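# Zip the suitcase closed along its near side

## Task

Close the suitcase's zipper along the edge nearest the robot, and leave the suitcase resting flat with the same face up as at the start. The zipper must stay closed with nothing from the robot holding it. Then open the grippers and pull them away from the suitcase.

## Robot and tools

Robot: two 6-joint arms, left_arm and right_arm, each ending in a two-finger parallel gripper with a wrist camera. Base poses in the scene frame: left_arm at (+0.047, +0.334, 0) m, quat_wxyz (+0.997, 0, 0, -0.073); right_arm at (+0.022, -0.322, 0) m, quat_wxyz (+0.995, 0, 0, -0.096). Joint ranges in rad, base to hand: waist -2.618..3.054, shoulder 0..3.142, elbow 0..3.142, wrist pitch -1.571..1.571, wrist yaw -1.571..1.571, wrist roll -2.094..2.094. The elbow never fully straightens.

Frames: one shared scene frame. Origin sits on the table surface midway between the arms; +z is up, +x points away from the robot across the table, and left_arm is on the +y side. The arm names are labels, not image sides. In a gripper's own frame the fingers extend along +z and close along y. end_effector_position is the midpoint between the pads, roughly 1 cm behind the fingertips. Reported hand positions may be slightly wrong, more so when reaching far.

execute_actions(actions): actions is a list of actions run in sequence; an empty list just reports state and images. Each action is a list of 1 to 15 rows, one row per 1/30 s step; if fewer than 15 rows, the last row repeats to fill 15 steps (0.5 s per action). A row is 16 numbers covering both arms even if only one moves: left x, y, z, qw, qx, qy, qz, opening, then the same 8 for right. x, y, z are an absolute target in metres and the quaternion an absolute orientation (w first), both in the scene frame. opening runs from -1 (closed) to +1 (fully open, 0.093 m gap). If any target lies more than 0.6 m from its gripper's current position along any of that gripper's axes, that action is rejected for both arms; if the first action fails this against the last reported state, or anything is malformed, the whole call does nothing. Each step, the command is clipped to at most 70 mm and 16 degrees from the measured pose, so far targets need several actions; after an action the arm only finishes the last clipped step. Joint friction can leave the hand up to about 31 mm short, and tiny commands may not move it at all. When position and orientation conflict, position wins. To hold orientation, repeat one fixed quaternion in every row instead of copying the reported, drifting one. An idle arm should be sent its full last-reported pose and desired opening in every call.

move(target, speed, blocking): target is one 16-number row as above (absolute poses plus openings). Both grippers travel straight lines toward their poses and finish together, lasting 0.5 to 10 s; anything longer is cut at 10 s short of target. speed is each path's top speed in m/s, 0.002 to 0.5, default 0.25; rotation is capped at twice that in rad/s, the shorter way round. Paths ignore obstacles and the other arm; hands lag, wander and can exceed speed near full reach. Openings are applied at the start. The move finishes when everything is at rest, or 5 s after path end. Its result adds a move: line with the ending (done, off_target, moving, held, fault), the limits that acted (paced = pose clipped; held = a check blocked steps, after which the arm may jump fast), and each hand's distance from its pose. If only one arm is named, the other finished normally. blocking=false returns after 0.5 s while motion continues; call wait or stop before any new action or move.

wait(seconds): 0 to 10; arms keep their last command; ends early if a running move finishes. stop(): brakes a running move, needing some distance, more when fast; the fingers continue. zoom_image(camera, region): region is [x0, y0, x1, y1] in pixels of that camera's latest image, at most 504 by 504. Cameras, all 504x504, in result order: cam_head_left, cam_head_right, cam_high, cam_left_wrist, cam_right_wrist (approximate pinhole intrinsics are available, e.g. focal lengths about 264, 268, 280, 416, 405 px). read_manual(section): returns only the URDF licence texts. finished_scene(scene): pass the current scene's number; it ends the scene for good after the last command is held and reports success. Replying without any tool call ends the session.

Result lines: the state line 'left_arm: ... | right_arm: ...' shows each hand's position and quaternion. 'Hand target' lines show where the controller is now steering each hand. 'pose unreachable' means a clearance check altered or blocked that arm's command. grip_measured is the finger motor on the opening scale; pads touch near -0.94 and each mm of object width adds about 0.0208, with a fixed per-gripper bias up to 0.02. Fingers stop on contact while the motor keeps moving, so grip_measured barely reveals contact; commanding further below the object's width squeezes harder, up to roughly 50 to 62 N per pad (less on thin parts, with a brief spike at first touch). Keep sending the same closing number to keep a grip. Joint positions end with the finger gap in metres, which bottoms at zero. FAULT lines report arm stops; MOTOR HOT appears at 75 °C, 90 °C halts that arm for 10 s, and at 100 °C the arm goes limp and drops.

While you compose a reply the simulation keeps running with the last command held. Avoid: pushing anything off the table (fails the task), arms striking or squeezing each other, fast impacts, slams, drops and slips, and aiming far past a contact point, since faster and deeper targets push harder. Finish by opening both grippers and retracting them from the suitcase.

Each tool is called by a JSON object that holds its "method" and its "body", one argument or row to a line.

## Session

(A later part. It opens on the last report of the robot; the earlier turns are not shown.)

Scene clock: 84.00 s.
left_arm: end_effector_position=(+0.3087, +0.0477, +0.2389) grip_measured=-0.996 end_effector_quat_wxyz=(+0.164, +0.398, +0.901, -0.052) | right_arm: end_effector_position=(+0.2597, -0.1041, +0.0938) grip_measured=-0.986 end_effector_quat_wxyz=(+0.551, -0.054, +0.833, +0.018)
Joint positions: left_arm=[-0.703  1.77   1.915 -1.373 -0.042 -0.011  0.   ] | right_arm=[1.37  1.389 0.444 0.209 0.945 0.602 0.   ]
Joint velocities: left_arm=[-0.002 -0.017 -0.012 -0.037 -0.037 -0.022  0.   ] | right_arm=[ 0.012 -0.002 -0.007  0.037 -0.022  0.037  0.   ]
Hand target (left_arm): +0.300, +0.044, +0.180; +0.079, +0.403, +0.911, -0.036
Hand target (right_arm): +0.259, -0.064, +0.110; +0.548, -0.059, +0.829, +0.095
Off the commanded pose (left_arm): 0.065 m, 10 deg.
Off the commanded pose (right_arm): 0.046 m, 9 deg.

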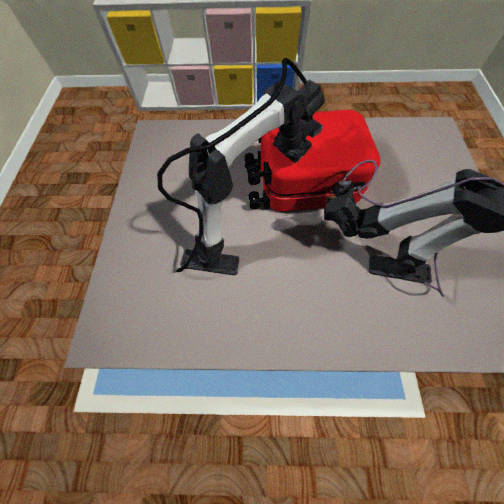

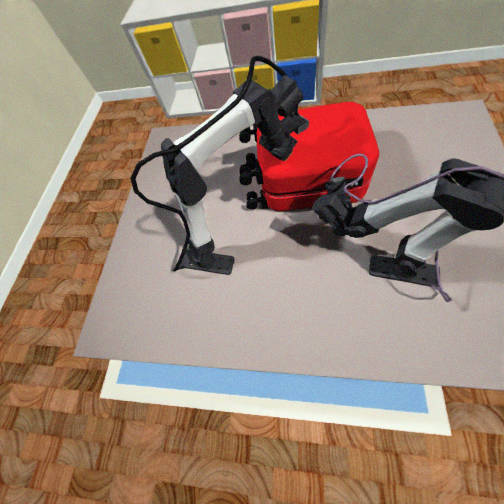

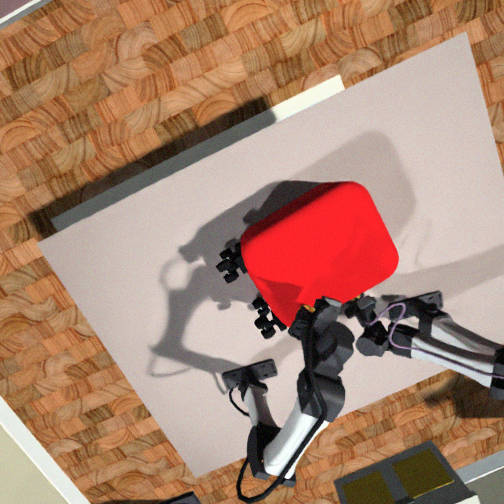

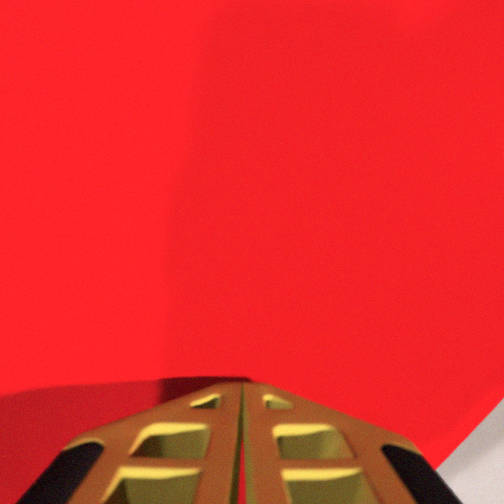

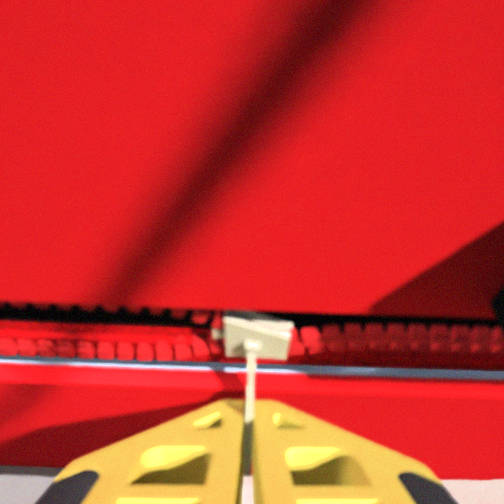

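{"method": "execute_actions", "body": {
  "actions": [
    [[0.303,0.04,0.175,0.08,0.405,0.91,-0.036,-1,0.261,-0.048,0.106,0.5471,-0.058,0.8294,0.0964,-1]],
    [[0.303,0.04,0.175,0.08,0.405,0.91,-0.036,-1,0.260,-0.036,0.106,0.5471,-0.058,0.8294,0.0964,-1]],
    [[0.303,0.04,0.175,0.08,0.405,0.91,-0.036,-1,0.259,-0.024,0.106,0.5471,-0.058,0.8294,0.0964,-1]]
  ]
}}

Scene clock: 86.37 s.
left_arm: end_effector_position=(+0.3149, +0.0557, +0.2389) grip_measured=-0.996 end_effector_quat_wxyz=(+0.170, +0.391, +0.904, -0.030) | right_arm: end_effector_position=(+0.2596, -0.0850, +0.0946) grip_measured=-0.986 end_effector_quat_wxyz=(+0.556, -0.052, +0.829, -0.014)
Joint positions: left_arm=[-0.697  1.77   1.915 -1.379 -0.088 -0.011  0.   ] | right_arm=[1.421 1.507 0.563 0.109 1.032 0.672 0.   ]
Joint velocities: left_arm=[-0.017 -0.007 -0.002 -0.066 -0.066  0.007  0.   ] | right_arm=[-0.017 -0.002 -0.002 -0.051 -0.051 -0.022  0.   ]
Hand target (left_arm): +0.301, +0.045, +0.180; +0.079, +0.401, +0.912, -0.035
Hand target (right_arm): +0.253, -0.031, +0.113; +0.548, -0.058, +0.829, +0.094
Off the commanded pose (left_arm): 0.067 m, 11 deg.
Off the commanded pose (right_arm): 0.062 m, 13 deg.

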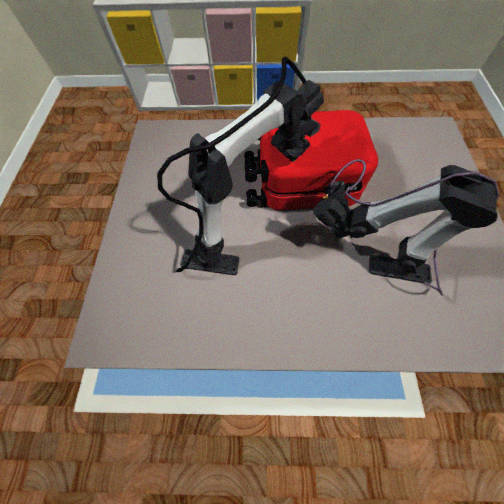

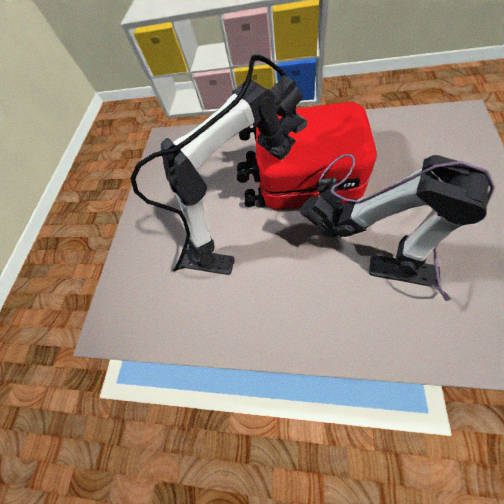

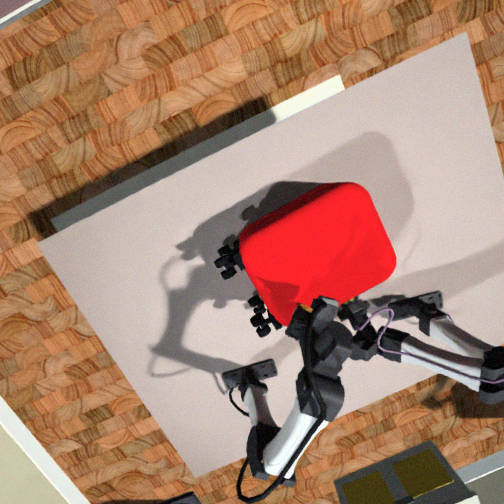

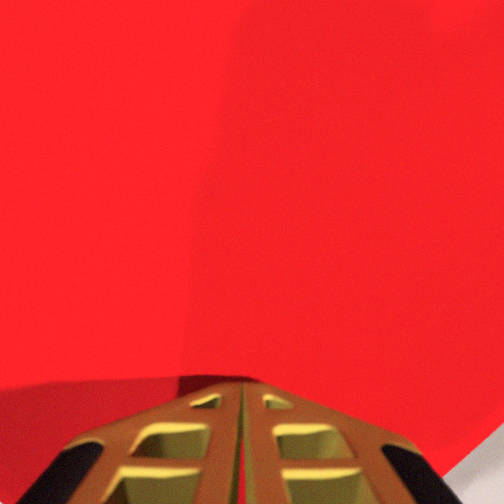

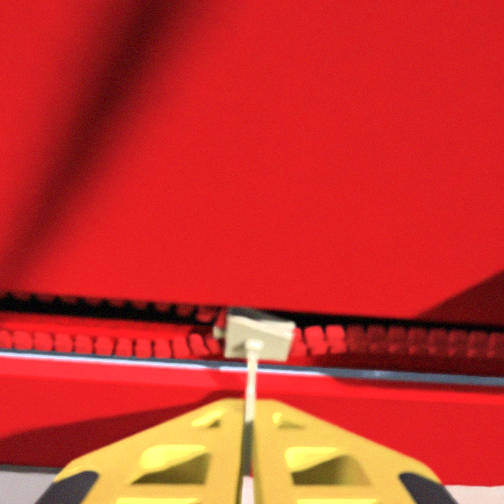

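{"method": "execute_actions", "body": {
  "actions": [
    [[0.29,0.03,0.185,0.08,0.405,0.91,-0.036,-1,0.260,-0.024,0.114,0.5471,-0.058,0.8294,0.0964,-1]],
    [[0.288,0.028,0.185,0.08,0.405,0.91,-0.036,-1,0.260,-0.014,0.116,0.5471,-0.058,0.8294,0.0964,-1]],
    [[0.288,0.028,0.185,0.08,0.405,0.91,-0.036,-1,0.260,-0.004,0.116,0.5471,-0.058,0.8294,0.0964,-1]]
  ]
}}

Scene clock: 91.37 s.
left_arm: end_effector_position=(+0.3151, +0.0605, +0.2392) grip_measured=-0.996 end_effector_quat_wxyz=(+0.178, +0.373, +0.911, +0.000) | right_arm: end_effector_position=(+0.2576, -0.0708, +0.0960) grip_measured=-0.986 end_effector_quat_wxyz=(+0.543, -0.069, +0.837, -0.026)
Joint positions: left_arm=[-0.721  1.771  1.917 -1.397 -0.163 -0.063  0.   ] | right_arm=[ 1.44   1.548  0.651 -0.01   1.025  0.699  0.   ]
Joint velocities: left_arm=[ 0.002  0.002 -0.002  0.007 -0.095 -0.051  0.   ] | right_arm=[ 0.012  0.012  0.002 -0.051 -0.066  0.051  0.   ]
Hand target (left_arm): +0.286, +0.034, +0.191; +0.082, +0.400, +0.912, -0.033
Hand target (right_arm): +0.253, -0.013, +0.124; +0.547, -0.057, +0.830, +0.093
Off the commanded pose (left_arm): 0.069 m, 13 deg.
Off the commanded pose (right_arm): 0.070 m, 14 deg.

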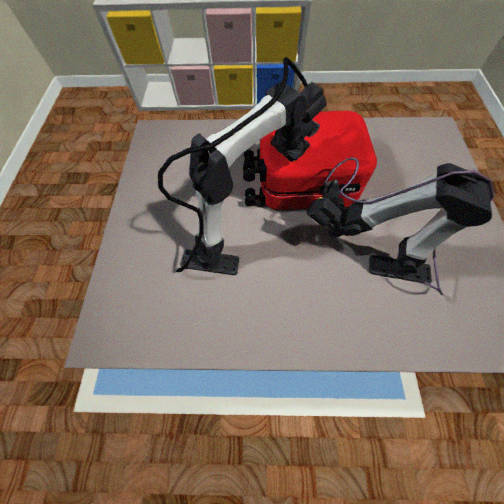

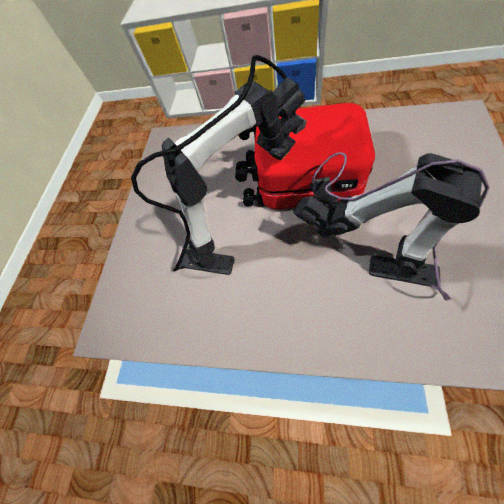

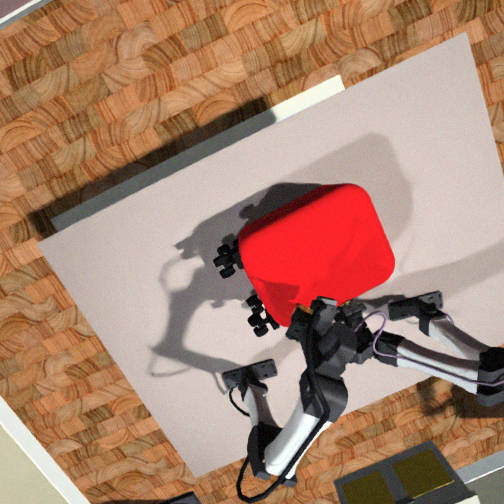

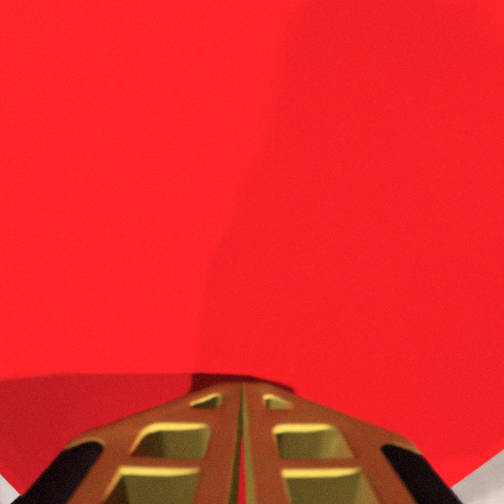

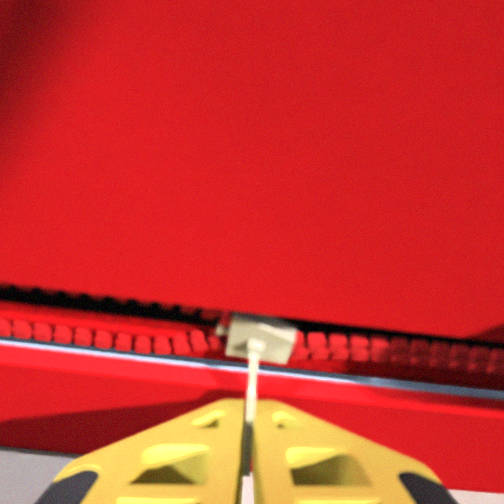

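{"method": "execute_actions", "body": {
  "actions": [
    [[0.288,0.028,0.185,0.08,0.405,0.91,-0.036,-1,0.262,-0.004,0.098,0.5471,-0.058,0.8294,0.0964,-1]],
    [[0.288,0.028,0.185,0.08,0.405,0.91,-0.036,-1,0.262,0.008,0.095,0.5471,-0.058,0.8294,0.0964,-1]],
    [[0.288,0.028,0.185,0.08,0.405,0.91,-0.036,-1,0.262,0.02,0.095,0.5471,-0.058,0.8294,0.0964,-1]]
  ]
}}

Scene clock: 94.27 s.
left_arm: end_effector_position=(+0.3216, +0.0716, +0.2390) grip_measured=-0.996 end_effector_quat_wxyz=(+0.185, +0.367, +0.911, +0.038) | right_arm: end_effector_position=(+0.2605, -0.0546, +0.0948) grip_measured=-0.986 end_effector_quat_wxyz=(+0.573, -0.059, +0.815, -0.064)
Joint positions: left_arm=[-0.721  1.775  1.917 -1.414 -0.237 -0.065  0.   ] | right_arm=[ 1.477  1.688  0.743 -0.023  1.152  0.743  0.   ]
Joint velocities: left_arm=[ 0.012  0.017 -0.007  0.022 -0.081 -0.066  0.   ] | right_arm=[-0.002  0.022  0.051 -0.022  0.066 -0.022  0.   ]
Hand target (left_arm): +0.286, +0.035, +0.192; +0.083, +0.399, +0.913, -0.029
Hand target (right_arm): +0.253, +0.011, +0.107; +0.552, -0.057, +0.829, +0.067
Off the commanded pose (left_arm): 0.077 m, 15 deg.
Off the commanded pose (right_arm): 0.075 m, 19 deg; orientation clipped at the last step of the last action.

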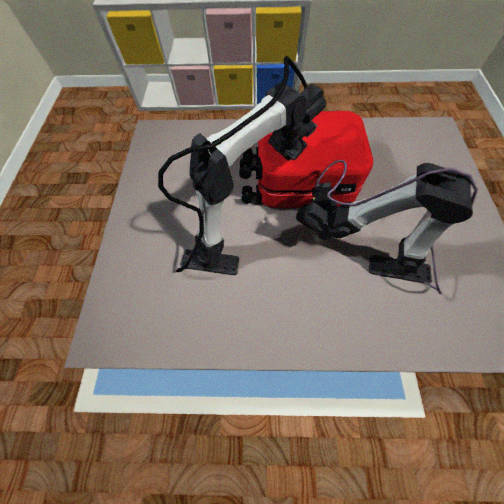

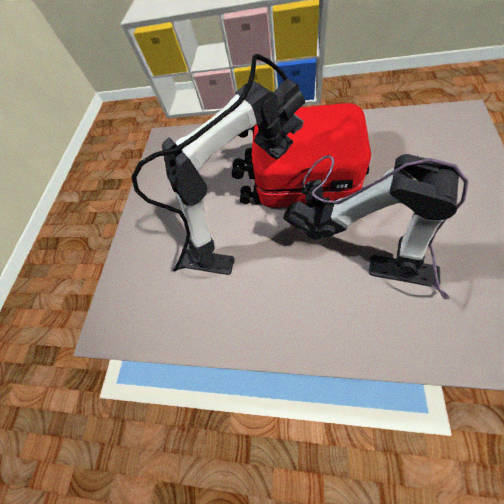

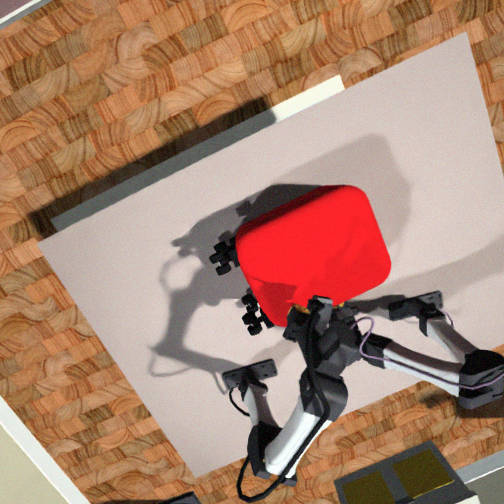

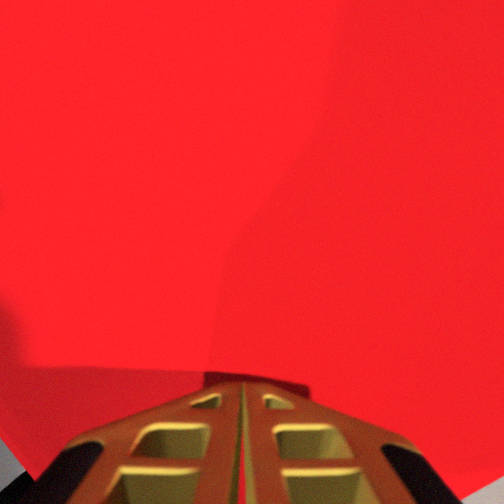

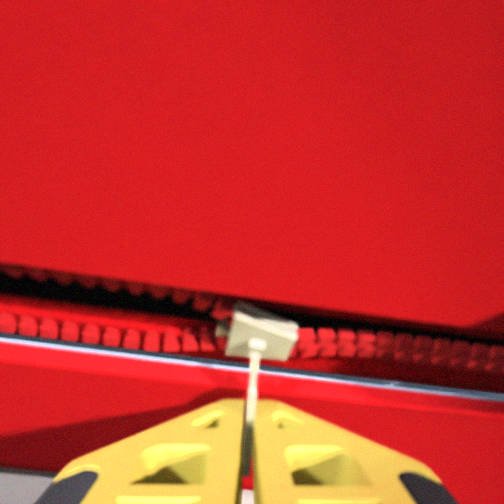

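{"method": "execute_actions", "body": {
  "actions": [
    [[0.31,0.06,0.18,0.08,0.405,0.91,-0.036,-1,0.262,-0.035,0.105,0.55,-0.04,0.832,0.05,-1]],
    [[0.315,0.065,0.18,0.08,0.405,0.91,-0.036,-1,0.262,-0.05,0.105,0.554,-0.03,0.832,0.03,-1]]
  ]
}}

{"method": "zoom_image", "body": {
  "camera": "cam_head_left",
  "region": [230, 130, 380, 230]
}}

{"method": "zoom_image", "body": {
  "camera": "cam_right_wrist",
  "region": [0, 220, 360, 440]
}}

Scene clock: 99.33 s.
left_arm: end_effector_position=(+0.3237, +0.0737, +0.2387) grip_measured=-0.996 end_effector_quat_wxyz=(+0.165, +0.389, +0.906, -0.034) | right_arm: end_effector_position=(+0.2603, -0.0560, +0.0955) grip_measured=-0.986 end_effector_quat_wxyz=(+0.547, -0.048, +0.835, -0.006)
Joint positions: left_arm=[-0.634  1.747  1.889 -1.379 -0.055  0.041  0.   ] | right_arm=[1.447 1.601 0.69  0.022 1.029 0.745 0.   ]
Joint velocities: left_arm=[-0.002 -0.002  0.007 -0.022 -0.051  0.037  0.   ] | right_arm=[-0.022  0.002 -0.012  0.037 -0.007  0.037  0.   ]
Hand target (left_arm): +0.313, +0.068, +0.185; +0.080, +0.402, +0.911, -0.037
Hand target (right_arm): +0.262, -0.050, +0.105; +0.553, -0.029, +0.832, +0.028
Off the commanded pose (left_arm): 0.060 m, 10 deg.
Off the commanded pose (right_arm): 0.011 m, 5 deg.

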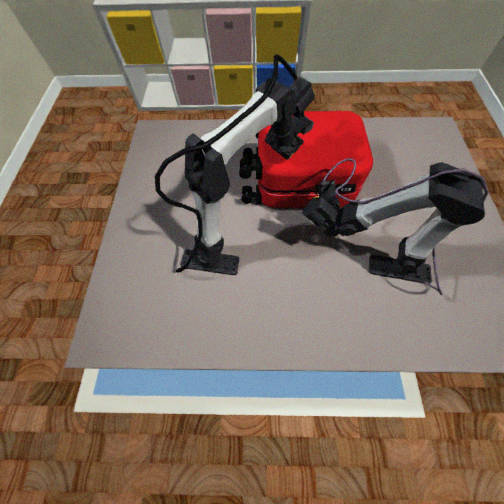

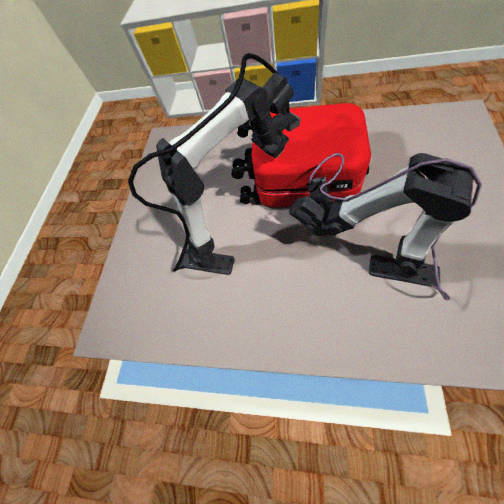

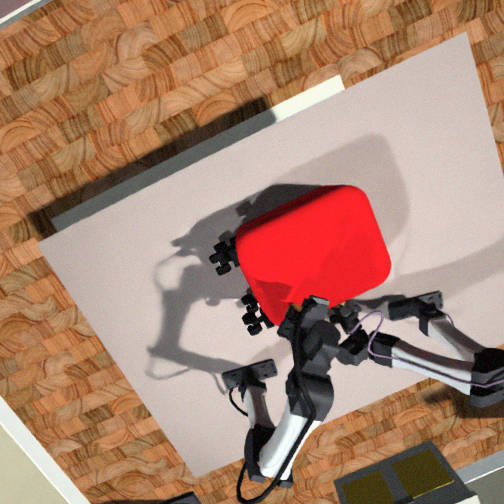

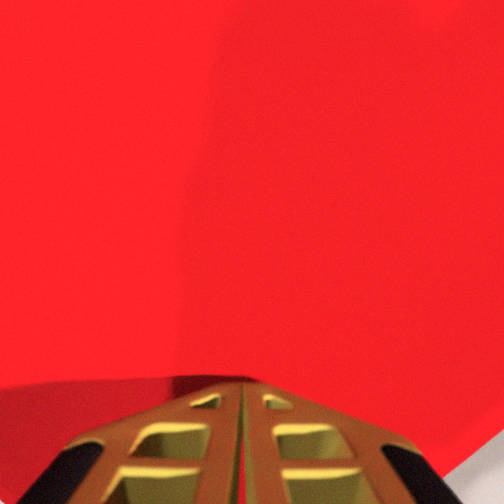

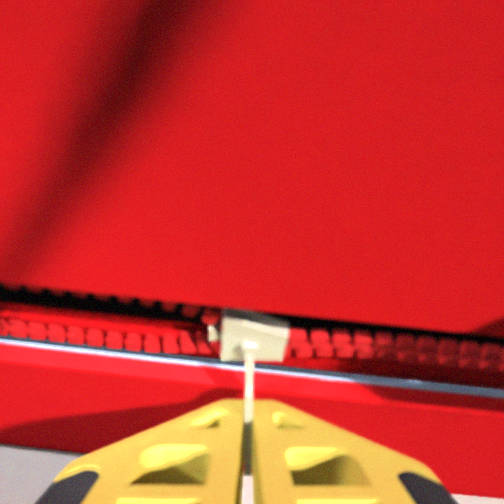

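Region (230, 130, 380, 230) of cam_head_left's 504x504 image, scaled by 3.360, with more detail than that image has.

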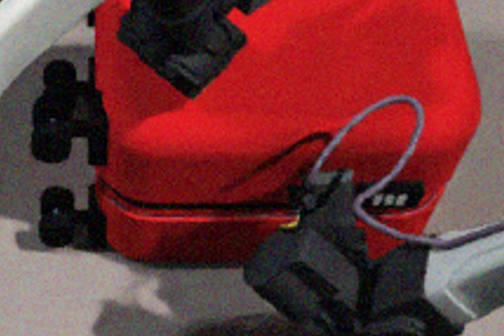

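Region (0, 220, 360, 440) of cam_right_wrist's 504x504 image, scaled by 1.400, with more detail than that image has.

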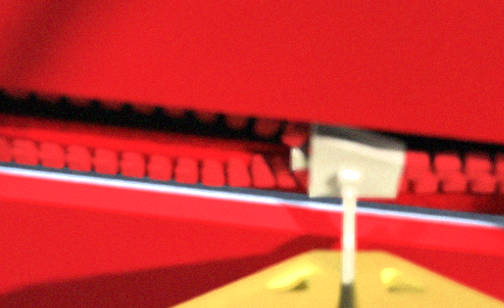

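{"method": "execute_actions", "body": {
  "actions": [
    [[0.322,0.075,0.25,0.16,0.389,0.906,-0.034,-1,0.262,-0.053,0.105,0.554,-0.03,0.832,0.03,-1]]
  ]
}}

{"method": "move", "body": {
  "target": [0.335,0.175,0.275,0.03,0,0.924,-0.383,-1,0.262,-0.053,0.105,0.554,-0.03,0.832,0.03,-1],
  "speed": 0.3
}}

Scene clock: 107.53 s.
left_arm: end_effector_position=(+0.3217, +0.0760, +0.2534) grip_measured=-0.996 end_effector_quat_wxyz=(+0.170, +0.389, +0.905, -0.036) | right_arm: end_effector_position=(+0.2603, -0.0560, +0.0956) grip_measured=-0.986 end_effector_quat_wxyz=(+0.546, -0.045, +0.837, +0.003)
Joint positions: left_arm=[-0.634  1.748  1.95  -1.428 -0.057  0.042  0.   ] | right_arm=[1.444 1.592 0.68  0.038 1.016 0.745 0.   ]
Joint velocities: left_arm=[-0.007  0.002 -0.002 -0.037 -0.051 -0.037  0.   ] | right_arm=[-0.002  0.012 -0.002 -0.095  0.007  0.022  0.   ]
Hand target (left_arm): +0.322, +0.075, +0.250; +0.160, +0.389, +0.906, -0.034
Hand target (right_arm): +0.262, -0.053, +0.105; +0.553, -0.029, +0.832, +0.029
Off the commanded pose (left_arm): 0.004 m, 1 deg.
Off the commanded pose (right_arm): 0.010 m, 4 deg.

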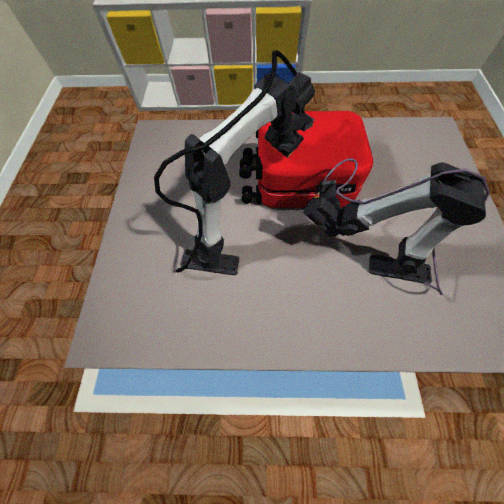

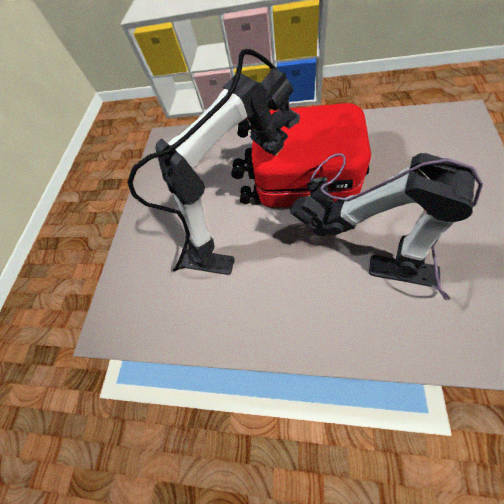

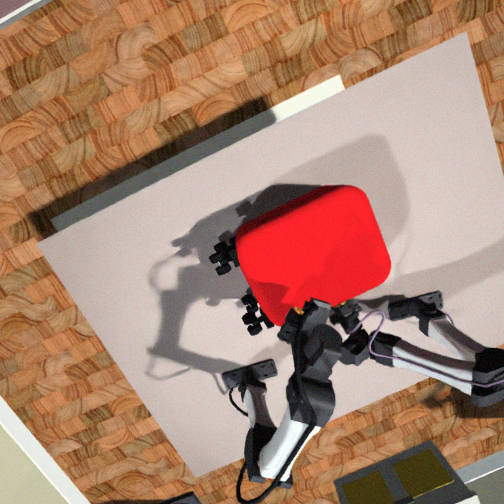

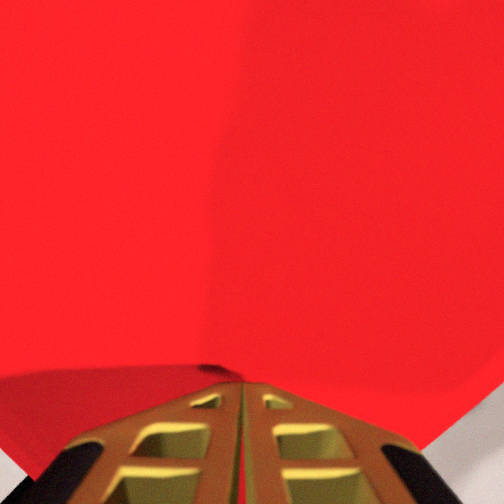

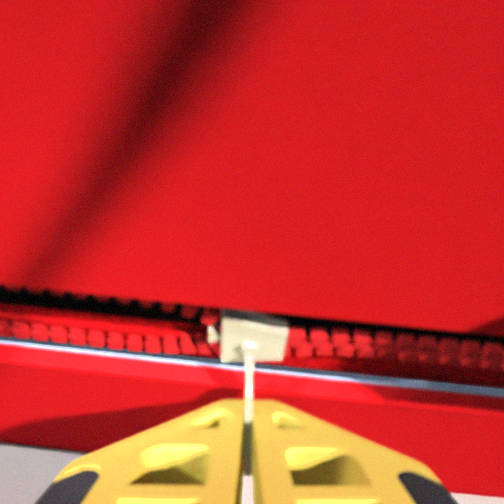

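Scene clock: 109.97 s.
left_arm: end_effector_position=(+0.3416, +0.1716, +0.2756) grip_measured=-0.996 end_effector_quat_wxyz=(+0.046, +0.011, +0.925, -0.377) | right_arm: end_effector_position=(+0.2603, -0.0560, +0.0956) grip_measured=-0.986 end_effector_quat_wxyz=(+0.546, -0.045, +0.837, +0.003)
Joint positions: left_arm=[-0.011  1.61   1.733 -1.437  0.745 -0.235  0.   ] | right_arm=[1.444 1.592 0.68  0.038 1.016 0.745 0.   ]
Joint velocities: left_arm=[ 0.007  0.002  0.002 -0.007 -0.022  0.081  0.   ] | right_arm=[-0.017 -0.002 -0.007  0.007  0.022 -0.007  0.   ]
Hand target (left_arm): +0.336, +0.173, +0.275; +0.038, +0.002, +0.924, -0.381
Hand target (right_arm): +0.262, -0.053, +0.105; +0.553, -0.029, +0.832, +0.029
Off the commanded pose (left_arm): 0.007 m, 2 deg.
Off the commanded pose (right_arm): 0.010 m, 4 deg.
move: off_target (right_arm)

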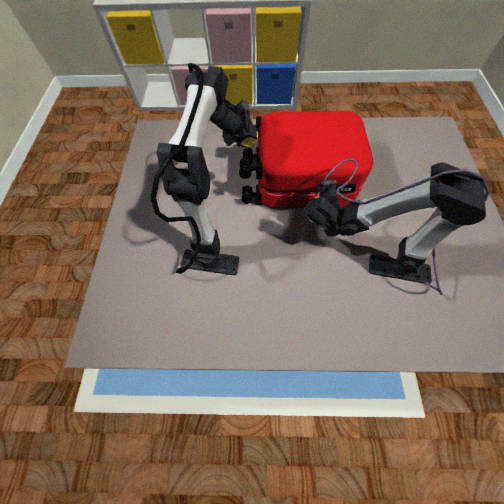

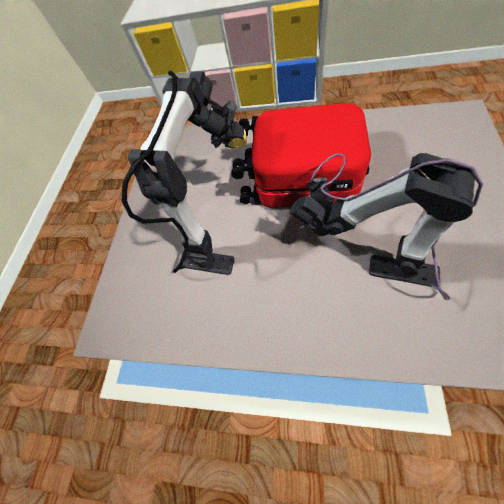

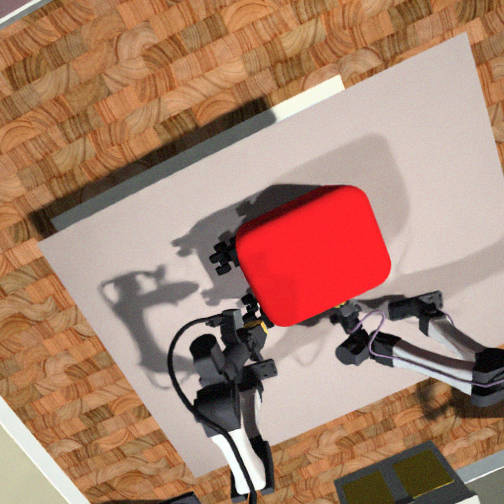

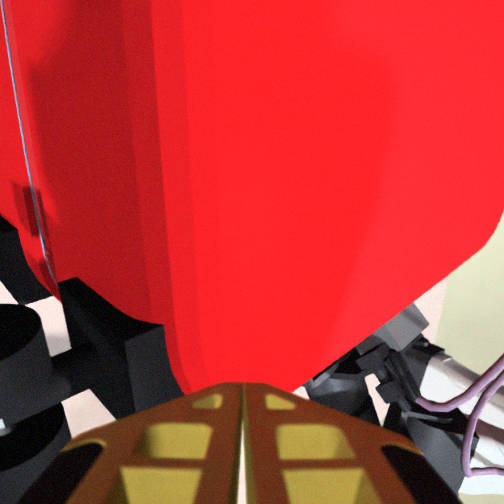

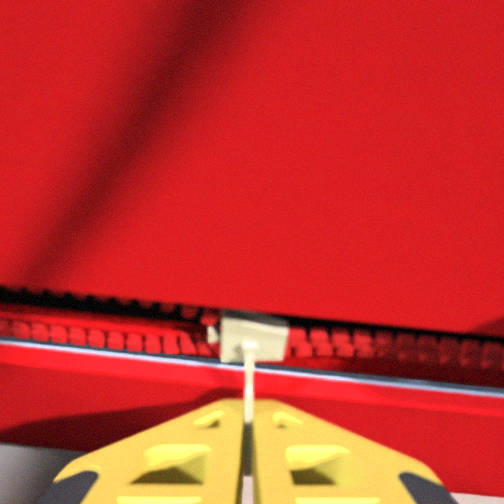

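{"method": "execute_actions", "body": {
  "actions": [
    [[0.338,0.168,0.24,0.03,0,0.924,-0.383,-1,0.262,-0.053,0.105,0.554,-0.03,0.832,0.03,-1]],
    [[0.338,0.150,0.222,0.03,0,0.924,-0.383,-1,0.262,-0.053,0.105,0.554,-0.03,0.832,0.03,-1]],
    [[0.338,0.135,0.207,0.03,0,0.924,-0.383,-1,0.262,-0.045,0.108,0.554,-0.03,0.832,0.03,-1]]
  ]
}}

Scene clock: 112.87 s.
left_arm: end_effector_position=(+0.3384, +0.1487, +0.2285) grip_measured=-0.996 end_effector_quat_wxyz=(+0.047, -0.008, +0.921, -0.387) | right_arm: end_effector_position=(+0.2616, -0.0637, +0.0953) grip_measured=-0.986 end_effector_quat_wxyz=(+0.549, -0.041, +0.834, -0.015)
Joint positions: left_arm=[-0.087  1.528  1.439 -1.133  0.736 -0.386  0.   ] | right_arm=[1.44  1.592 0.678 0.011 1.043 0.754 0.   ]
Joint velocities: left_arm=[-0.002 -0.017 -0.007  0.051 -0.095 -0.051  0.   ] | right_arm=[-0.002  0.007  0.002  0.022 -0.037  0.007  0.   ]
Hand target (left_arm): +0.337, +0.136, +0.208; +0.029, +0.001, +0.923, -0.383
Hand target (right_arm): +0.261, -0.046, +0.109; +0.554, -0.030, +0.832, +0.029
Off the commanded pose (left_arm): 0.026 m, 2 deg.
Off the commanded pose (right_arm): 0.023 m, 5 deg.

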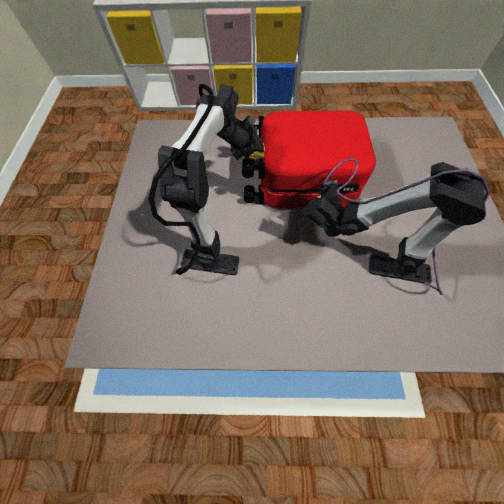

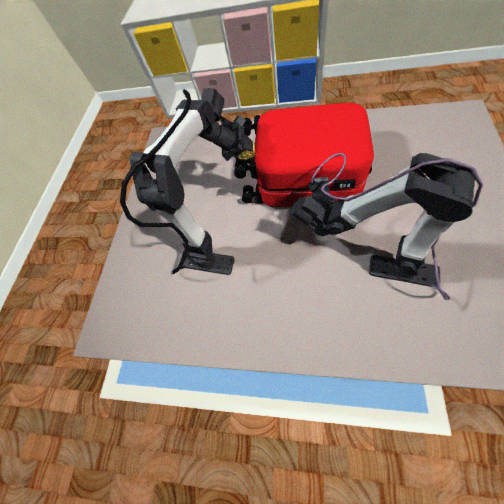

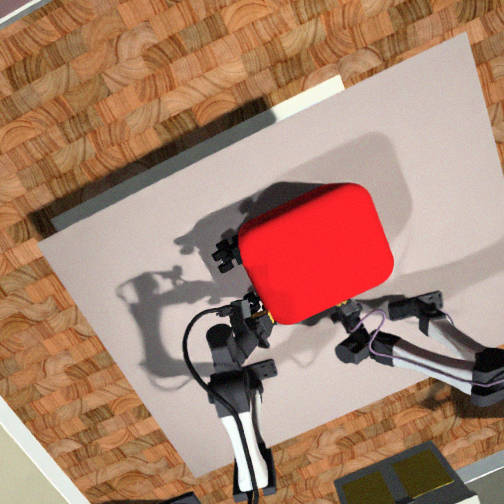

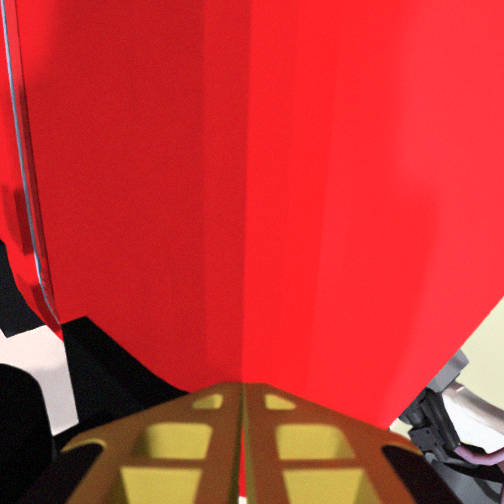

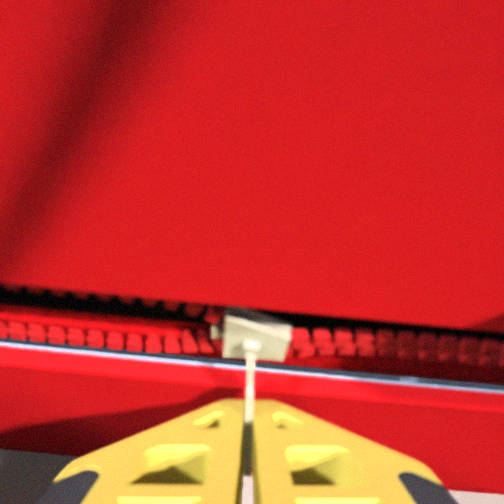

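{"method": "execute_actions", "body": {
  "actions": [
    [[0.336,0.132,0.203,0.03,0,0.924,-0.383,-1,0.262,-0.025,0.112,0.5471,-0.058,0.8294,0.0964,-1]],
    [[0.336,0.13,0.20,0.03,0,0.924,-0.383,-1,0.262,-0.01,0.114,0.5471,-0.058,0.8294,0.0964,-1]],
    [[0.336,0.13,0.20,0.03,0,0.924,-0.383,-1,0.262,0.002,0.114,0.5471,-0.058,0.8294,0.0964,-1]],
    [[0.336,0.13,0.20,0.03,0,0.924,-0.383,-1,0.262,0.012,0.114,0.5471,-0.058,0.8294,0.0964,-1]]
  ]
}}

Scene clock: 116.67 s.
left_arm: end_effector_position=(+0.3617, +0.1478, +0.2296) grip_measured=-0.996 end_effector_quat_wxyz=(+0.108, -0.000, +0.919, -0.379) | right_arm: end_effector_position=(+0.2628, -0.0475, +0.0961) grip_measured=-0.986 end_effector_quat_wxyz=(+0.547, -0.064, +0.835, -0.011)
Joint positions: left_arm=[-0.094  1.515  1.41  -0.986  0.682 -0.413  0.   ] | right_arm=[1.446 1.626 0.716 0.033 1.021 0.701 0.   ]
Joint velocities: left_arm=[-0.012 -0.012  0.007  0.007  0.037  0.037  0.   ] | right_arm=[ 0.002 -0.022 -0.002 -0.007  0.007 -0.022  0.   ]
Hand target (left_arm): +0.337, +0.132, +0.203; +0.031, -0.002, +0.923, -0.382
Hand target (right_arm): +0.257, +0.005, +0.120; +0.547, -0.058, +0.830, +0.094
Off the commanded pose (left_arm): 0.043 m, 9 deg.
Off the commanded pose (right_arm): 0.062 m, 12 deg.

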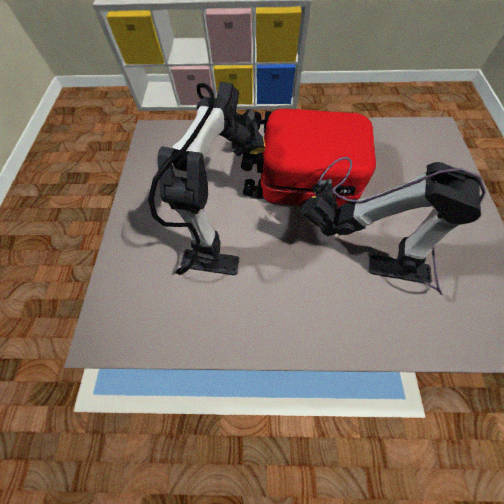

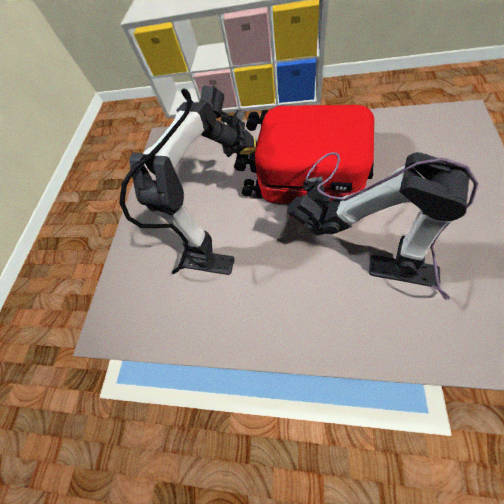

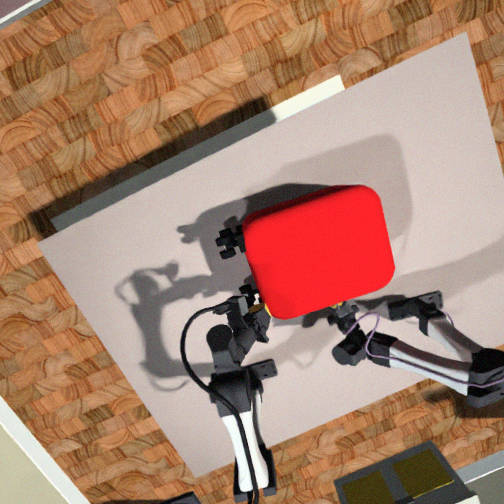

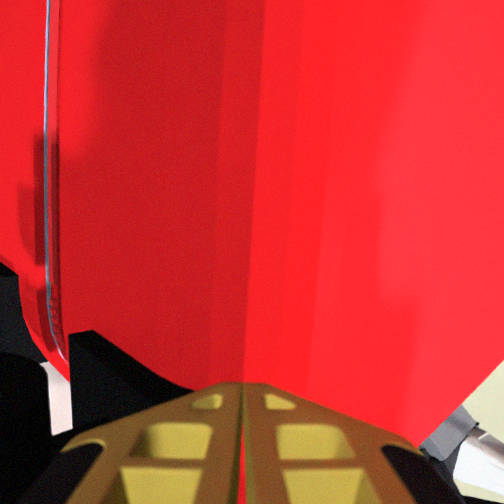

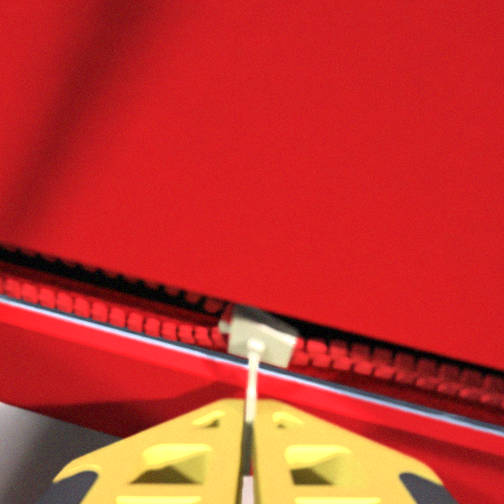

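{"method": "execute_actions", "body": {
  "actions": [
    [[0.32,0.132,0.203,-0.02,0.08,0.92,-0.38,-1,0.262,-0.02,0.110,0.5471,-0.058,0.8294,0.0964,-1]],
    [[0.305,0.135,0.203,-0.0666,0.16,0.91,-0.377,-1,0.262,-0.025,0.110,0.5471,-0.058,0.8294,0.0964,-1]],
    [[0.295,0.137,0.203,-0.0666,0.16,0.91,-0.377,-1,0.262,-0.025,0.110,0.5471,-0.058,0.8294,0.0964,-1]]
  ]
}}

Scene clock: 120.33 s.
left_arm: end_effector_position=(+0.3426, +0.1471, +0.2299) grip_measured=-0.996 end_effector_quat_wxyz=(+0.068, +0.172, +0.911, -0.368) | right_arm: end_effector_position=(+0.2615, -0.0544, +0.0954) grip_measured=-0.986 end_effector_quat_wxyz=(+0.547, -0.064, +0.835, +0.010)
Joint positions: left_arm=[-0.087  1.648  1.594 -1.302  0.742  0.057  0.   ] | right_arm=[1.434 1.577 0.647 0.114 0.987 0.667 0.   ]
Joint velocities: left_arm=[ 0.007 -0.002  0.017 -0.212  0.007  0.081  0.   ] | right_arm=[-0.012 -0.022  0.002  0.022  0.037 -0.022  0.   ]
Hand target (left_arm): +0.300, +0.138, +0.210; -0.058, +0.153, +0.911, -0.378
Hand target (right_arm): +0.261, -0.027, +0.113; +0.547, -0.056, +0.830, +0.092
Off the commanded pose (left_arm): 0.056 m, 16 deg.
Off the commanded pose (right_arm): 0.033 m, 10 deg.

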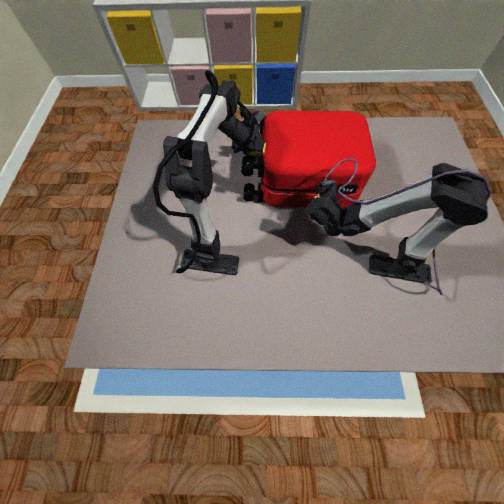

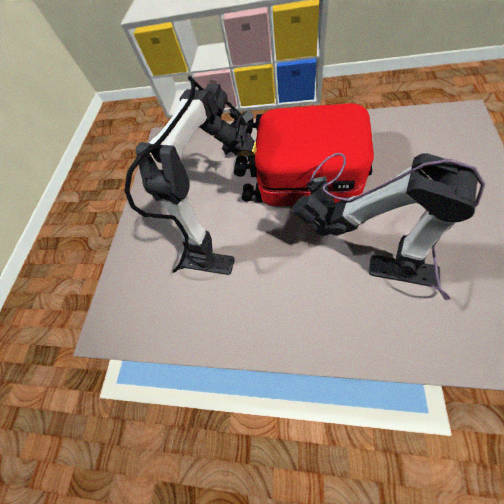

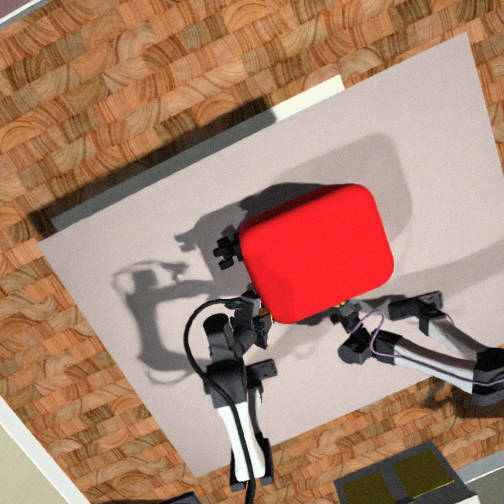

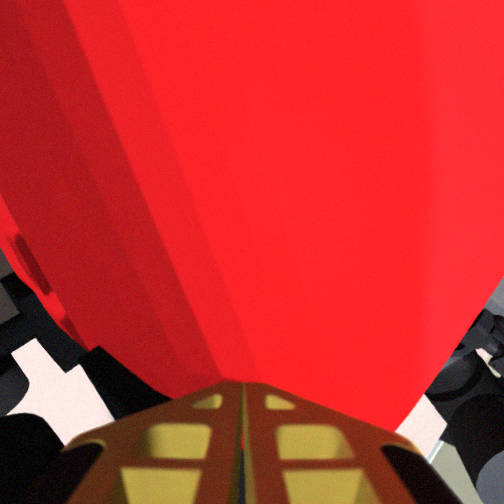

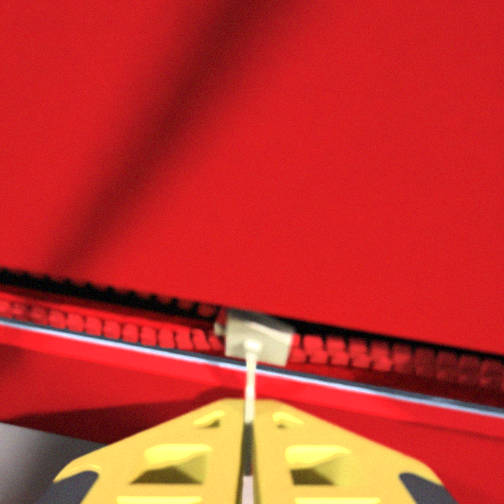

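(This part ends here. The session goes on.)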